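## Task

Six batteries are present and two of them are dead; both dead ones already sit in the recycling box. By the end the box must hold those two and nothing else, stand upright and level, and the bulb must be glowing. A hint for seating a battery in a holder: push it straight downward with its negative end resting on the flared tip of the spring contact (marked -). Nothing counts if it stays put only because the robot is holding it at the end.

## Robot and tools

Robot: two 7-joint arms, left_arm and right_arm, each ending in a parallel gripper. One shared scene frame is used for everything: origin on the table top midway between the arms, +x out over the table, +z up, left_arm on the +y side. The arm names do not tell you which side of a camera image an arm appears on. Printed hand positions may be off somewhat, more so at long reach.

Gripper geometry: the fingers point along the gripper's own +z axis and close along its y axis. end_effector_position is the spot between the pads when closed, roughly 2 cm short of the fingertips; closing pushes the tips about 10 mm further along +z.

The row format (used everywhere): 16 plain numbers, always covering both arms, even if only one moves: left_arm x, y, z, qw, qx, qy, qz, opening, then right_arm x, y, z, qw, qx, qy, qz, opening. x, y, z is an absolute target position for that gripper in metres in the scene frame; qw, qx, qy, qz is an absolute target orientation quaternion, w first, in the scene frame. Together these form a pose, not an offset. Opening runs from -1 (closed) to +1 (fully open, 0.084 m); it is a commanded finger setting, not a pose. A row is rejected if any target lies more than 0.6 m from that arm's last reported position along any of its gripper's axes. Each control step the controller clips your pose to within 70 mm and 16 degrees of the measured one and solves for joints, favouring position over orientation. To hold an arm still, repeat its last reported pose exactly (with a fixed quaternion you chose, since reported ones drift) and its desired opening in every call.

Tools:
- execute_actions: argument actions is a list with zero or one item. Empty list = look only (pictures included). {"rows": [...], "steps": n} runs up to 15 rows, one per 1/30 s step, repeating the last row if steps exceeds the row count; n is 12 to 15 (default 15). {"steps": n} without rows is a wait of up to 300 steps counted from the previous result. Optional pictures: true adds images. The result is taken 12 steps before an action finishes; those remaining steps run while you compose the next reply, and the sim keeps running meanwhile. After an action, an arm continues only to its last clipped pose, so check the reported pose and send the rest next.
- move: target is one 16-number row as above (absolute poses for both arms plus openings). speed in m/s, 0.002 to 0.5, default 0.25; turning is capped at twice that in rad/s. Both grippers follow straight paths ending together, lasting 0.5 to 10 s; openings are sent at the start. Paths ignore obstacles and the other arm, and grippers may lag, stray or overshoot speed, especially near full arm extension. The result line 'move:' reports the ending (done, off_target, moving, held, fault), limits that acted (paced = pose was clipped; held = a safety check blocked steps, after which the arm may jump fast), and each gripper's distance from its target. Pictures are included.
- wait: seconds 0 to 10; sends nothing new.
- zoom_image: camera (cam_head_left, cam_head_right, cam_high, cam_low, cam_left_wrist, cam_right_wrist) and region [x0, y0, x1, y1] in pixels, origin top-left, at most 504x504; all images are 896x504.
- finished_scene: scene number; ends the current scene irreversibly and reports success.

Reading results: each arm's state gives end_effector_position (m), end_effector_quat_wxyz and velocities (m/s, rad/s). grip_measured is the actual finger opening on the command scale. 'pose unreachable' means the clearance check altered or blocked that arm's command; HELD marks steps where your row was not fully applied. A 'Hand target' line appears only when nothing is pending and shows where the controller is driving each gripper.

Gripping: to hold something, command an opening well below grip_measured; the gap sets squeeze force (about 24 N per pad maximum for objects up to ~6 cm). Fast closing can slam harder. Sending grip_measured back still grips lightly; wider parts may slip. Items held may get brief tugs, and loose ones may be nudged.

Cautions: never knock or place anything off the table. Keep the arms from colliding or pressing on each other. Contact hits harder with faster moves and with targets set farther past the contact point, so approach slowly and aim only a little beyond contact when pressing a battery in. Exceeding a joint load limit (waist and shoulder 46.5 N m; upper arm roll, elbow, forearm roll 27.9; wrist pitch and roll 18.6; carried weight counts) triggers a torque fault: the arm backs off, freezes 10 s and drops the rest of the call. Holding loads heats motors; a MOTOR HOT line appears from 65 °C and at 80 °C the arm brakes (OVER-TEMPERATURE FAULT) until cooled. Avoid drops, slips and slams, keep the box upright, and make sure every battery rests stably before releasing so the result holds without the robot. Smooth, economical motion is preferred. Joint ranges: waist ±6.283, shoulder -2.059 to 2.094, elbow -0.192 to 3.927, wrist pitch -1.693 to 3.142, rolls ±6.283 rad; elbows never fully straighten.

Each tool is called after "Emit:" by a JSON object that holds its "name" and its "arguments", one argument or row to a line.

## Session

Emit:
{"name": "execute_actions", "arguments": {
  "actions": []
}}

Scene clock: 0.00 s of 8400.00 s.
left_arm: end_effector_position=(+0.1089, +0.7455, +0.2831) grip_measured=+1.00 end_effector_quat_wxyz=(+0.190, -0.474, +0.754, +0.414) end_effector_velocity=(-0.003, -0.000, -0.001) end_effector_angular_velocity=(-0.003, +0.001, +0.005) | right_arm: end_effector_position=(+0.1214, -0.5688, +0.2938) grip_measured=+1.00 end_effector_quat_wxyz=(+0.060, -0.552, +0.830, +0.049) end_effector_velocity=(+0.000, +0.000, -0.000) end_effector_angular_velocity=(+0.000, -0.000, -0.001)
Joint positions: left_arm=[ 2.005 -0.963 -1.073  0.385 -0.951  0.234 -2.499  0.084] | right_arm=[-1.569 -0.507  0.048  0.854  0.09   1.502  0.531  0.084]
Joint velocities: left_arm=[ 0.002  0.    -0.    -0.004  0.    -0.    -0.    -0.   ] | right_arm=[-0.     0.     0.     0.     0.     0.     0.001 -0.   ]
Motor temperatures (°C, as the motors report them): left_arm=[40 37 43 39 36 41 43] | right_arm=[43 38 37 39 44 42 42]
Hand target (left_arm): +0.109, +0.745, +0.283; +0.190, -0.474, +0.754, +0.414
Hand target (right_arm): +0.121, -0.569, +0.294; +0.060, -0.552, +0.830, +0.049

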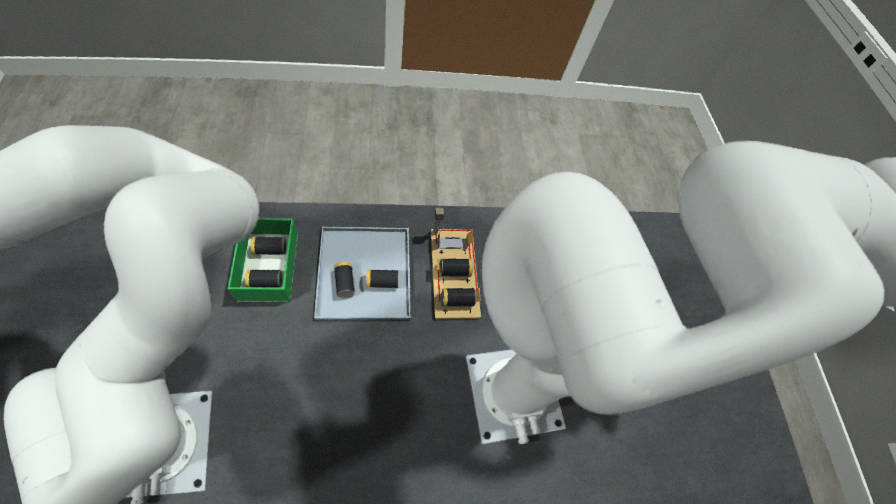

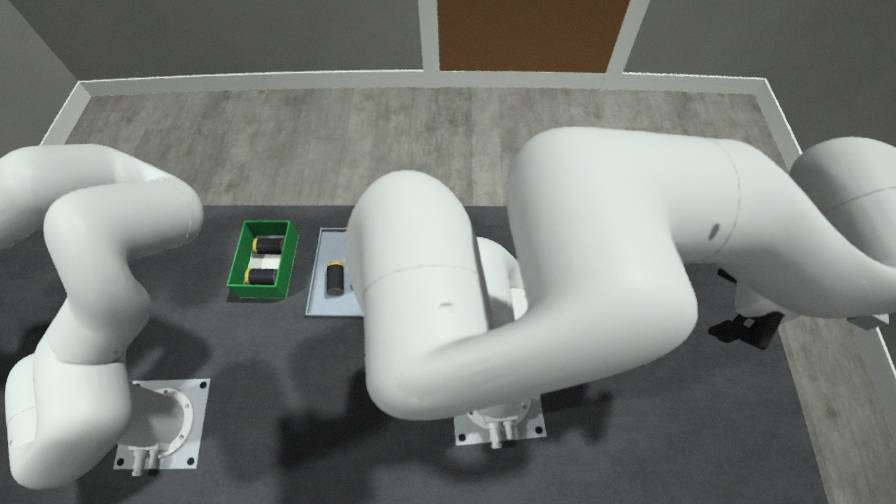

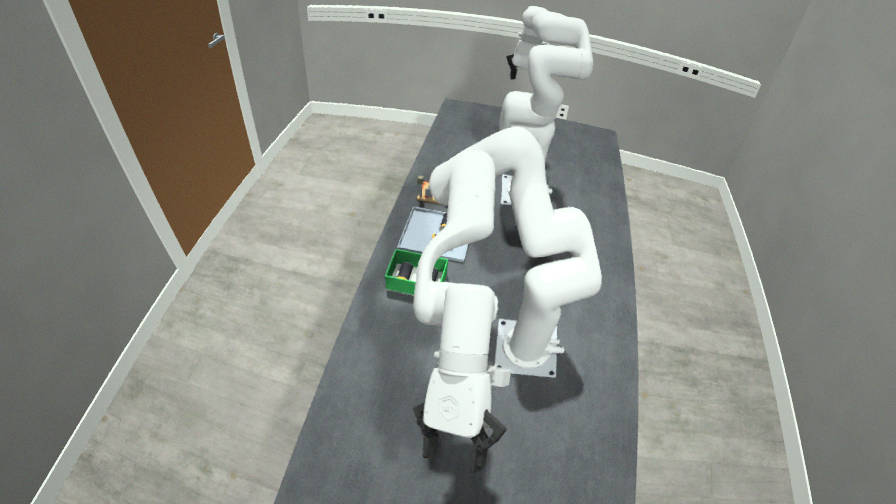

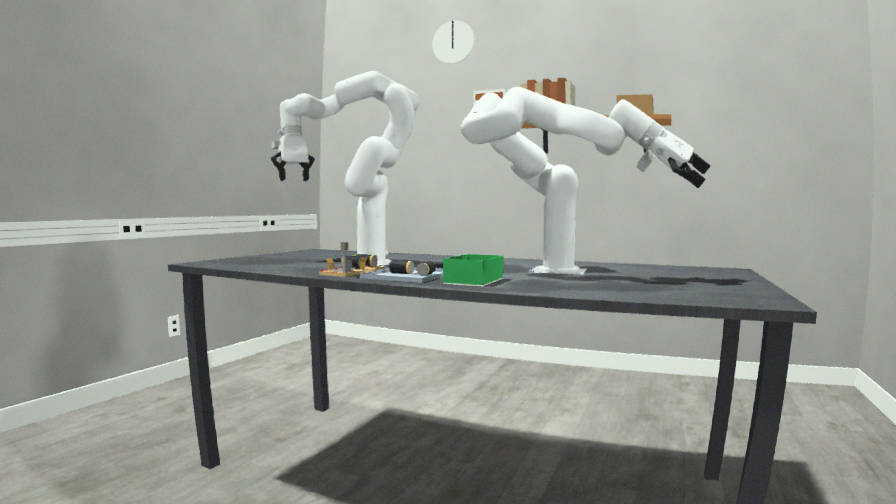

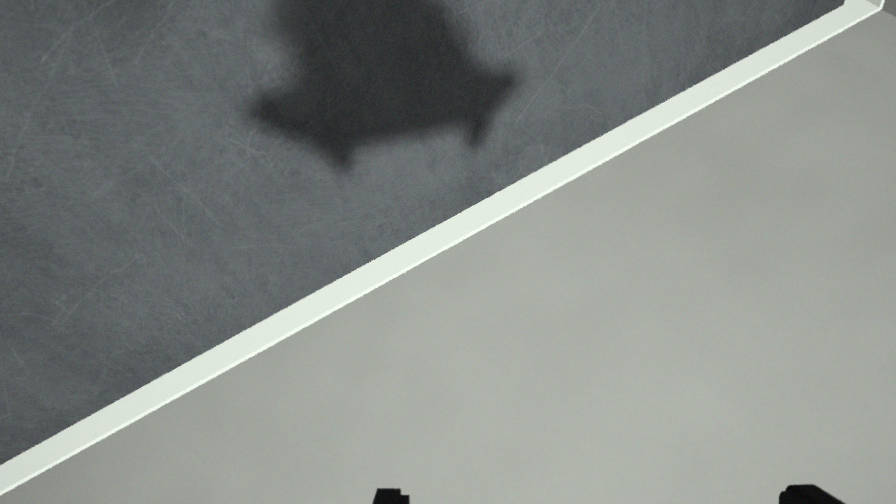

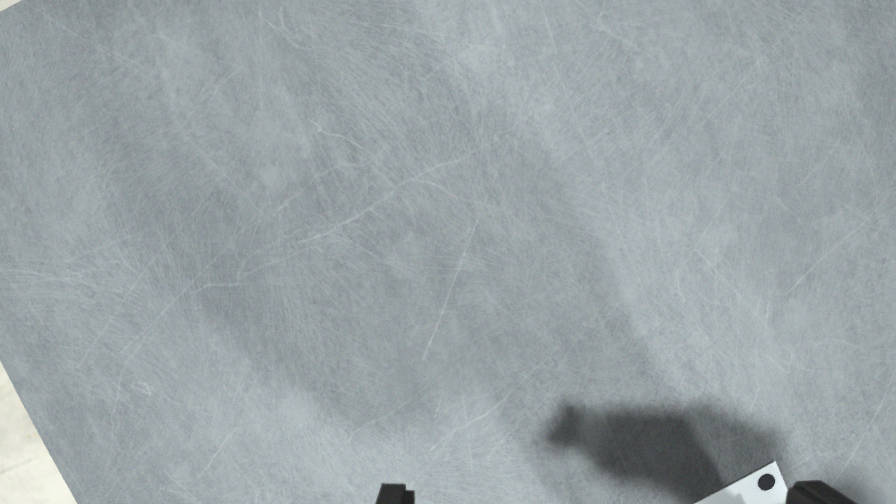

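Emit:
{"name": "zoom_image", "arguments": {
  "camera": "cam_head_left",
  "region": [290, 190, 510, 330]
}}

Emit:
{"name": "zoom_image", "arguments": {
  "camera": "cam_low",
  "region": [300, 225, 460, 295]
}}

Region (290, 190, 510, 330) of cam_head_left's 896x504 image, scaled by 2.291, with more detail than that image has; it fills the top 321 rows of this view, and the rest is white.

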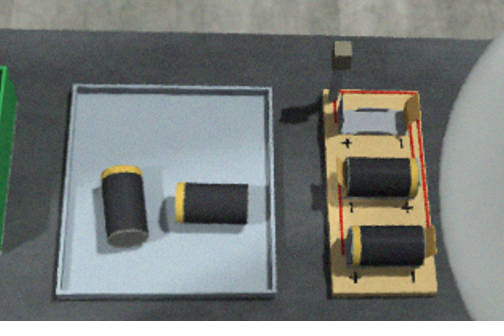

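Region (300, 225, 460, 295) of cam_low's 896x504 image, scaled by 3.150, with more detail than that image has; it fills the top 220 rows of this view, and the rest is white.

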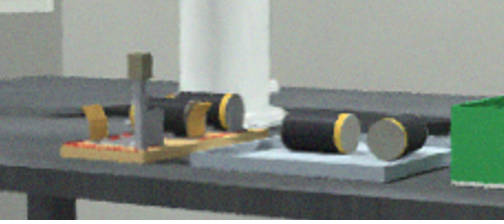

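Emit:
{"name": "move", "arguments": {
  "target": [0.109,0.745,0.283,0.19,-0.474,0.754,0.414,1,0.36,-0.42,0.3,0,-0.707,0.707,0,1]
}}

Emit:
{"name": "move", "arguments": {
  "target": [0.109,0.745,0.283,0.19,-0.474,0.754,0.414,1,0.36,-0.06,0.25,0,-0.707,0.707,0,1]
}}

Scene clock: 2.63 s of 8400.00 s.
left_arm: end_effector_position=(+0.1090, +0.7450, +0.2830) grip_measured=+1.00 end_effector_quat_wxyz=(+0.190, -0.474, +0.754, +0.414) end_effector_velocity=(+0.001, -0.000, +0.000) end_effector_angular_velocity=(+0.000, -0.001, -0.001) | right_arm: end_effector_position=(+0.3598, -0.4192, +0.3002) grip_measured=+1.00 end_effector_quat_wxyz=(+0.001, -0.707, +0.707, +0.000) end_effector_velocity=(+0.002, +0.001, -0.000) end_effector_angular_velocity=(-0.002, +0.002, +0.005)
Joint positions: left_arm=[ 2.004 -0.966 -1.073  0.383 -0.951  0.236 -2.501  0.084] | right_arm=[-1.263 -0.604  0.555  0.872  0.31   1.411  0.833  0.084]
Joint velocities: left_arm=[-0.001 -0.    -0.     0.    -0.001  0.    -0.    -0.   ] | right_arm=[ 0.001  0.004  0.007  0.004 -0.001 -0.002  0.004 -0.   ]
Motor temperatures (°C, as the motors report them): left_arm=[40 37 43 39 36 41 43] | right_arm=[43 38 37 40 44 42 42]
Hand target (left_arm): +0.109, +0.745, +0.283; +0.190, -0.474, +0.754, +0.414
Hand target (right_arm): +0.360, -0.419, +0.300; -0.001, +0.707, -0.707, -0.000
Off the commanded pose (left_arm): 0.000 m, 0 deg.
Off the commanded pose (right_arm): 0.001 m, 0 deg.
Kept back: nothing.
move: done

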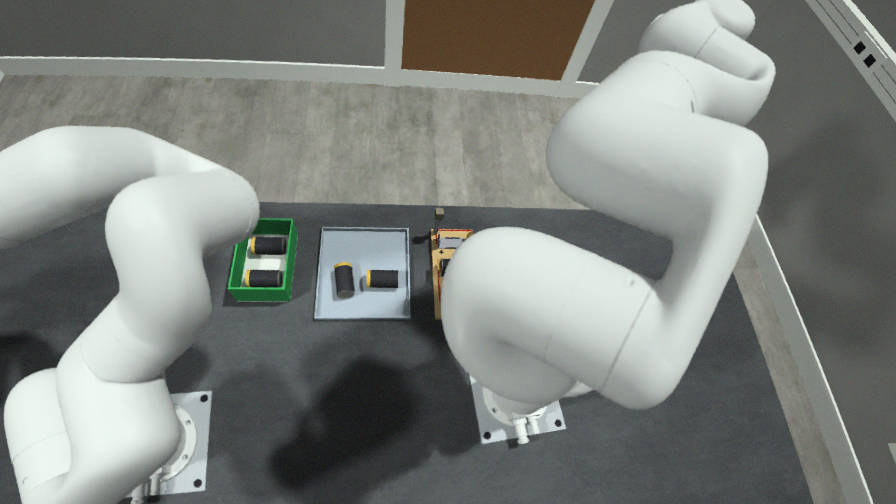

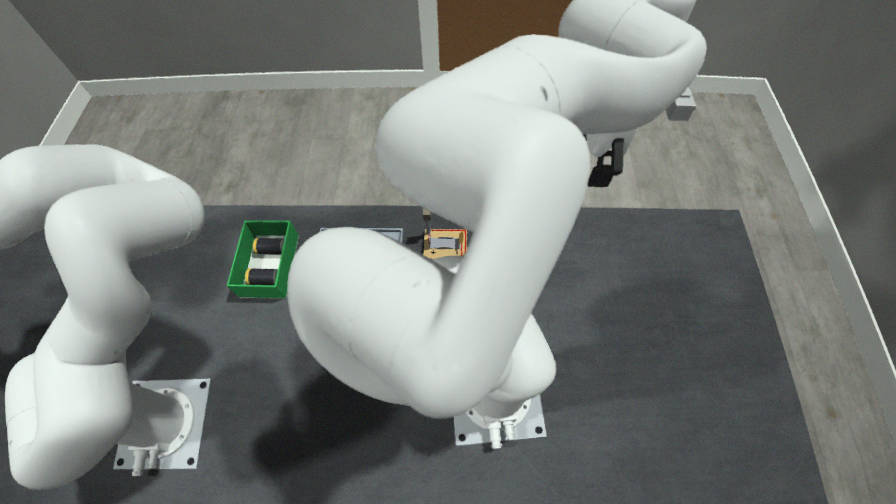

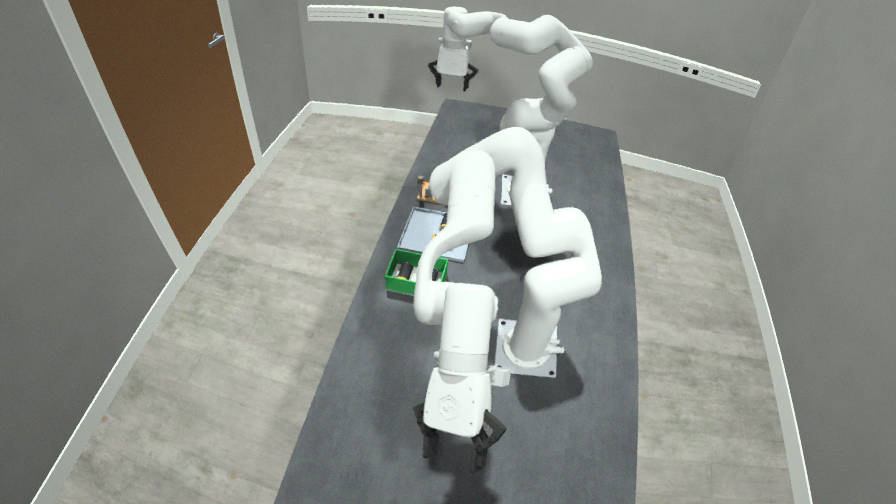

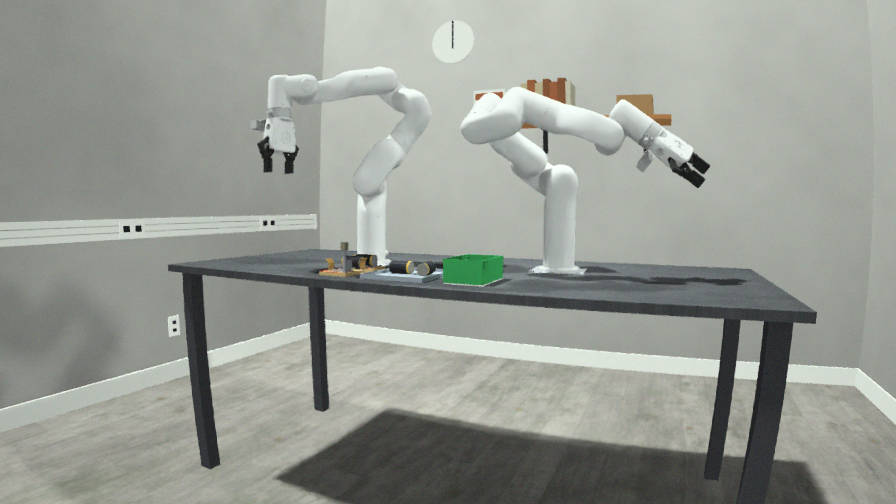

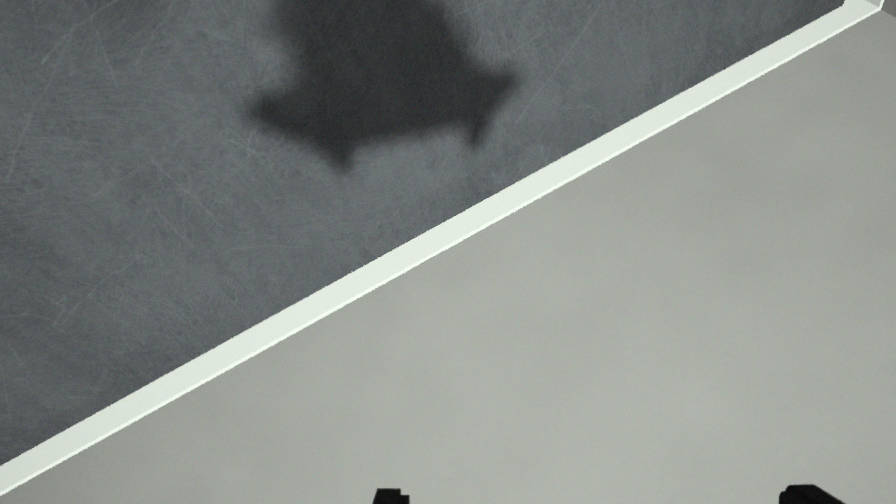

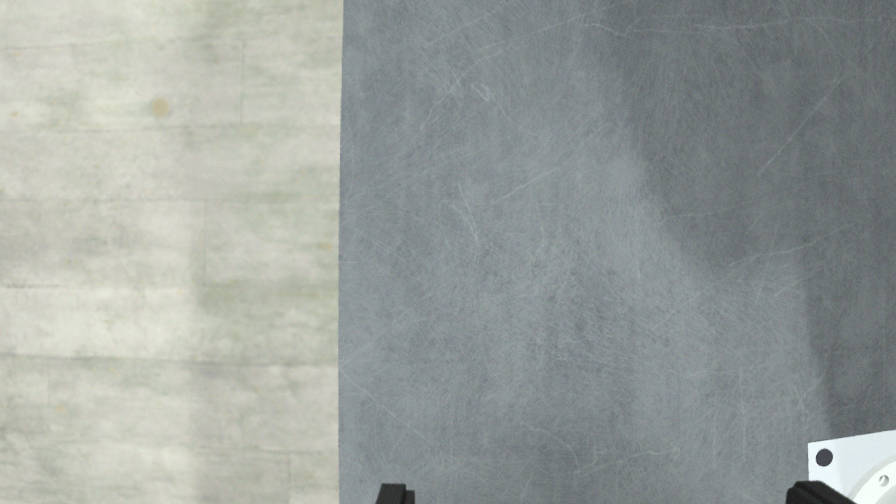

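Scene clock: 4.67 s of 8400.00 s.
left_arm: end_effector_position=(+0.1090, +0.7450, +0.2830) grip_measured=+1.00 end_effector_quat_wxyz=(+0.190, -0.474, +0.754, +0.414) end_effector_velocity=(+0.000, +0.000, +0.001) end_effector_angular_velocity=(+0.001, -0.001, +0.000) | right_arm: end_effector_position=(+0.3591, -0.0596, +0.2505) grip_measured=+1.00 end_effector_quat_wxyz=(+0.001, -0.707, +0.707, +0.001) end_effector_velocity=(+0.000, +0.003, -0.000) end_effector_angular_velocity=(-0.004, -0.000, +0.004)
Joint positions: left_arm=[ 2.004 -0.966 -1.073  0.383 -0.951  0.236 -2.501  0.084] | right_arm=[-0.924 -0.95   1.045  0.91   0.783  1.537  1.504  0.084]
Joint velocities: left_arm=[ 0.001 -0.     0.     0.002 -0.001  0.     0.     0.   ] | right_arm=[-0.001  0.     0.008  0.006  0.001 -0.     0.003  0.   ]
Motor temperatures (°C, as the motors report them): left_arm=[40 37 43 39 36 41 43] | right_arm=[43 38 37 40 44 42 42]
Hand target (left_arm): +0.109, +0.745, +0.283; +0.190, -0.474, +0.754, +0.414
Hand target (right_arm): +0.359, -0.059, +0.250; -0.001, +0.707, -0.707, -0.001
Off the commanded pose (left_arm): 0.000 m, 0 deg.
Off the commanded pose (right_arm): 0.001 m, 0 deg.
Kept back: nothing.
move: done

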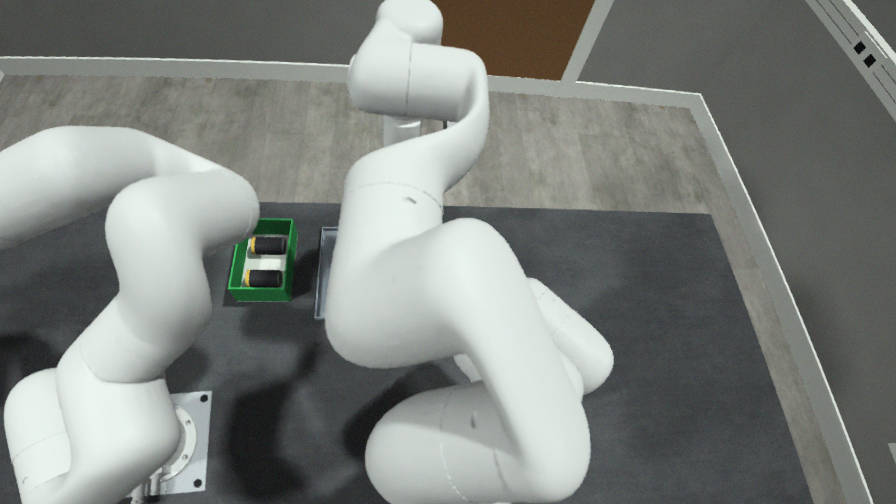

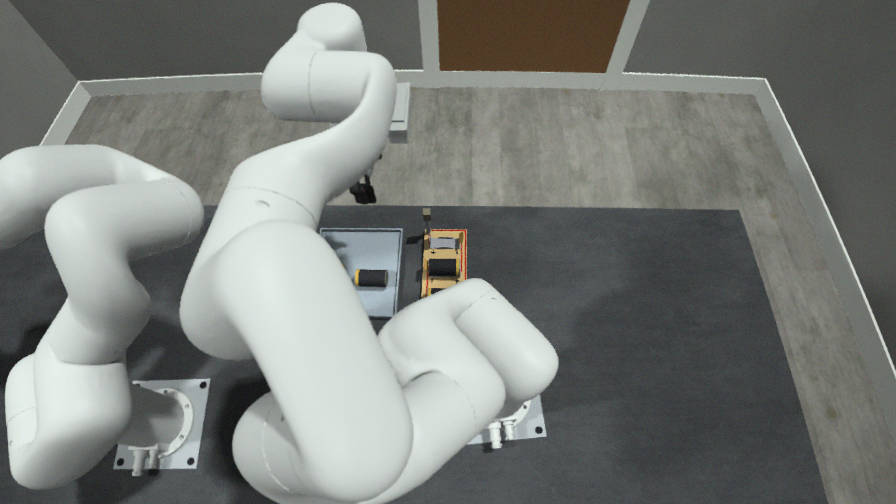

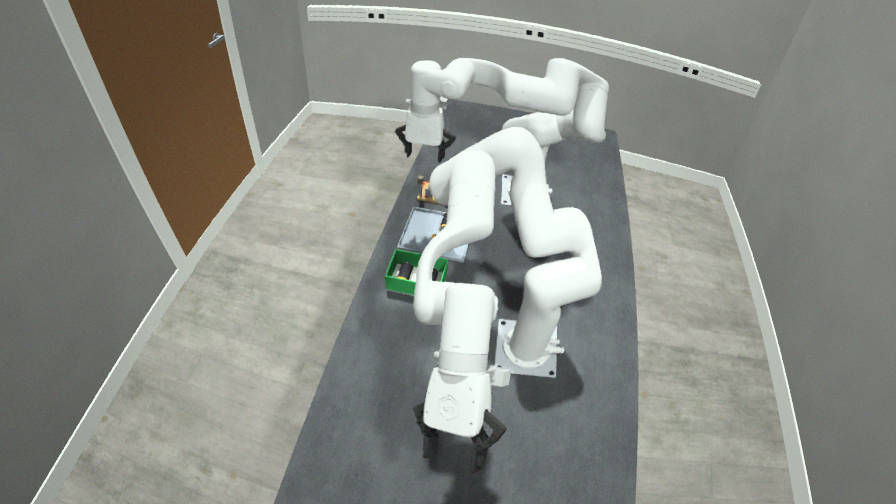

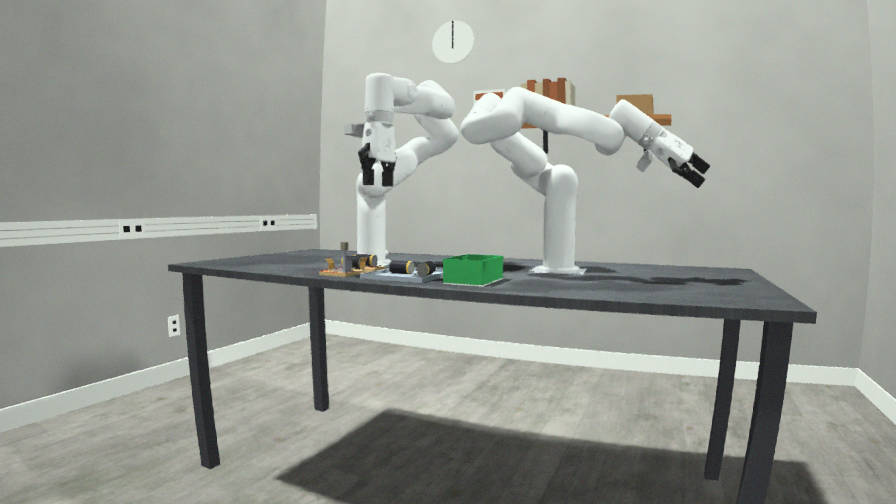

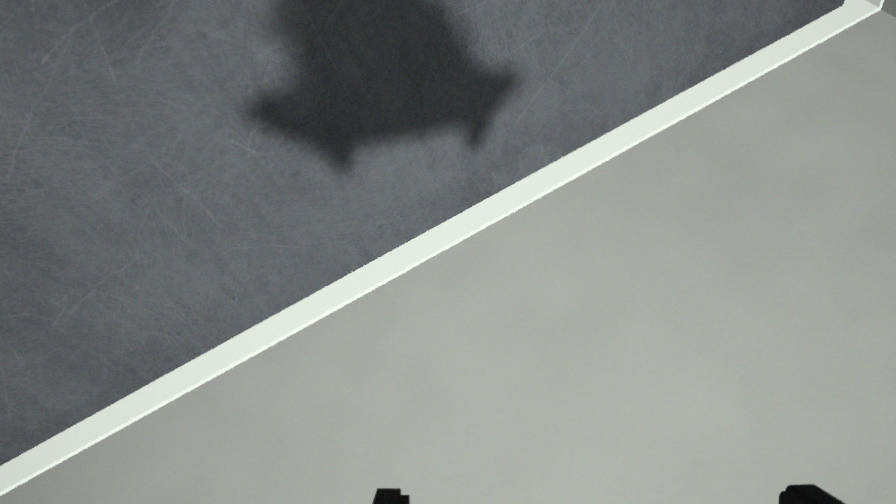

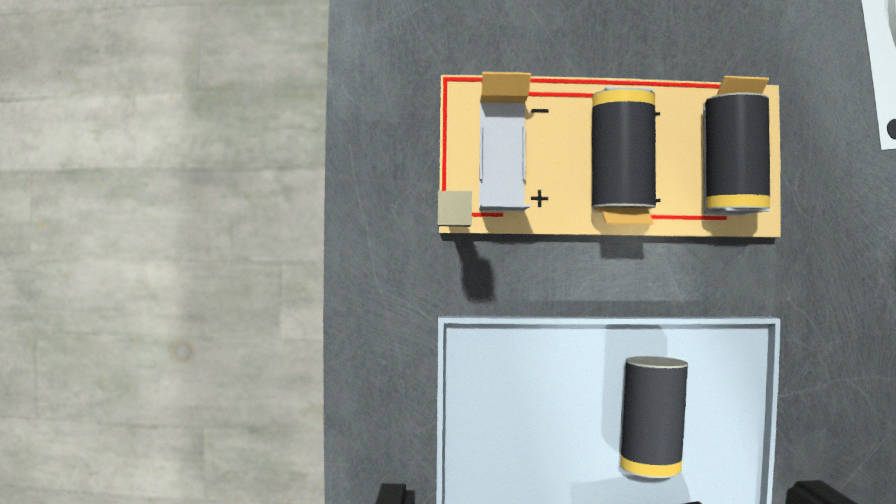

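Emit:
{"name": "move", "arguments": {
  "target": [0.109,0.745,0.283,0.19,-0.474,0.754,0.414,1,0.278,-0.03,0.09,0,-0.69,0.724,0,0.3]
}}

Scene clock: 6.43 s of 8400.00 s.
left_arm: end_effector_position=(+0.1090, +0.7450, +0.2830) grip_measured=+1.00 end_effector_quat_wxyz=(+0.190, -0.474, +0.754, +0.414) end_effector_velocity=(+0.001, +0.000, +0.000) end_effector_angular_velocity=(+0.000, -0.001, -0.001) | right_arm: end_effector_position=(+0.2778, -0.0299, +0.0903) grip_measured=+0.29 end_effector_quat_wxyz=(-0.000, -0.690, +0.724, +0.000) end_effector_velocity=(-0.001, +0.002, -0.002) end_effector_angular_velocity=(-0.001, +0.001, +0.003)
Joint positions: left_arm=[ 2.004 -0.966 -1.073  0.383 -0.951  0.236 -2.501  0.084] | right_arm=[-0.674 -1.148  1.356  0.55   1.168  1.32   1.606  0.056]
Joint velocities: left_arm=[-0.    -0.     0.     0.001 -0.001  0.    -0.    -0.   ] | right_arm=[ 0.001 -0.     0.009  0.001  0.006 -0.003  0.     0.   ]
Motor temperatures (°C, as the motors report them): left_arm=[40 37 43 40 36 41 43] | right_arm=[43 38 38 40 44 42 42]
Hand target (left_arm): +0.109, +0.745, +0.283; +0.190, -0.474, +0.754, +0.414
Hand target (right_arm): +0.278, -0.030, +0.090; +0.000, +0.690, -0.724, -0.000
Off the commanded pose (left_arm): 0.000 m, 0 deg.
Off the commanded pose (right_arm): 0.000 m, 0 deg.
Kept back: nothing.
move: done

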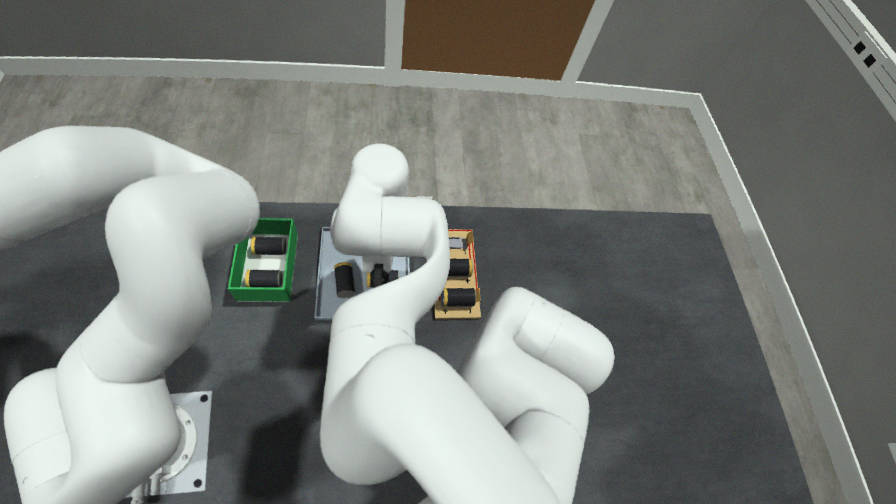

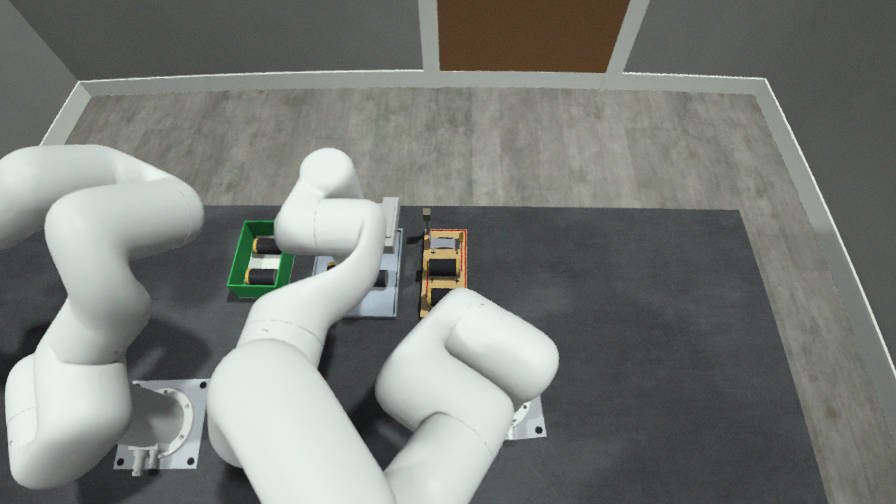

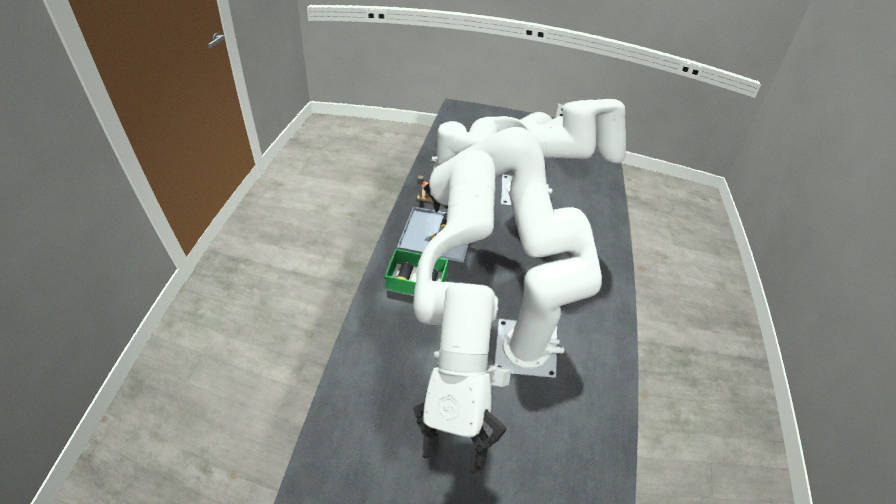

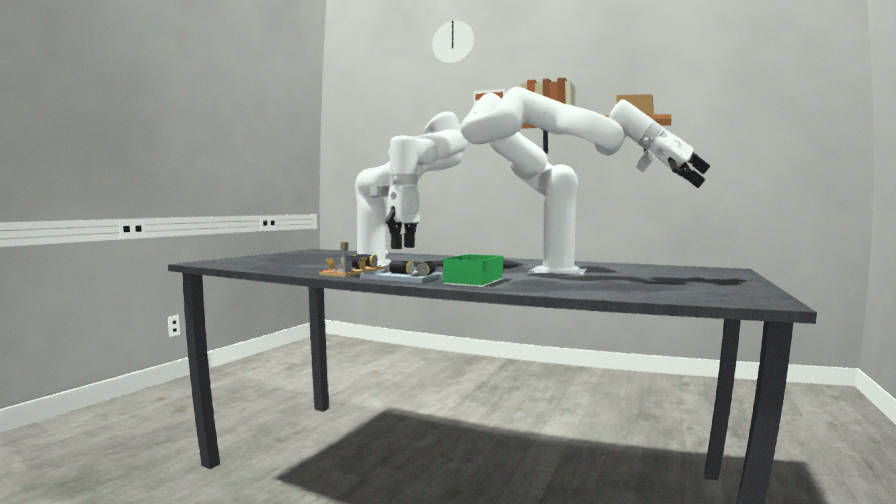

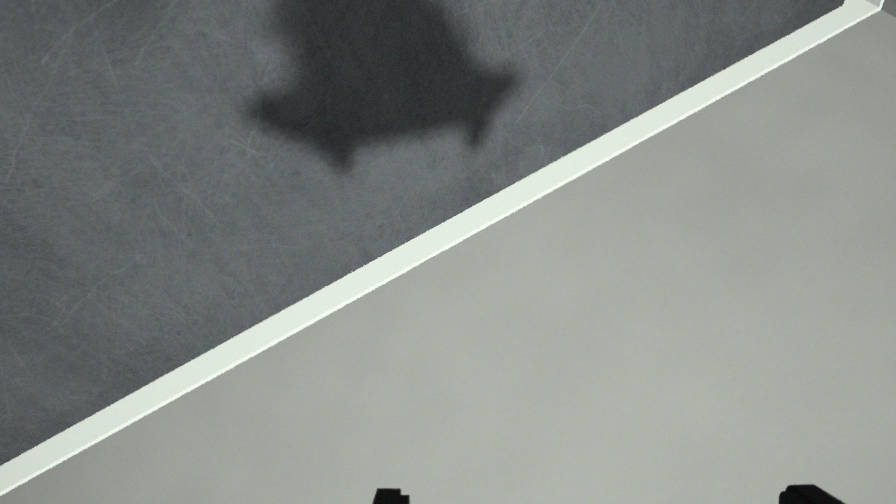

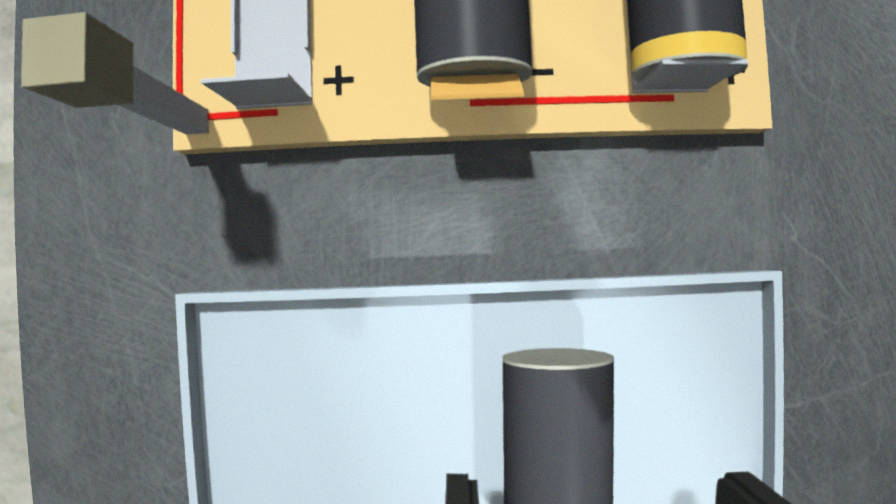

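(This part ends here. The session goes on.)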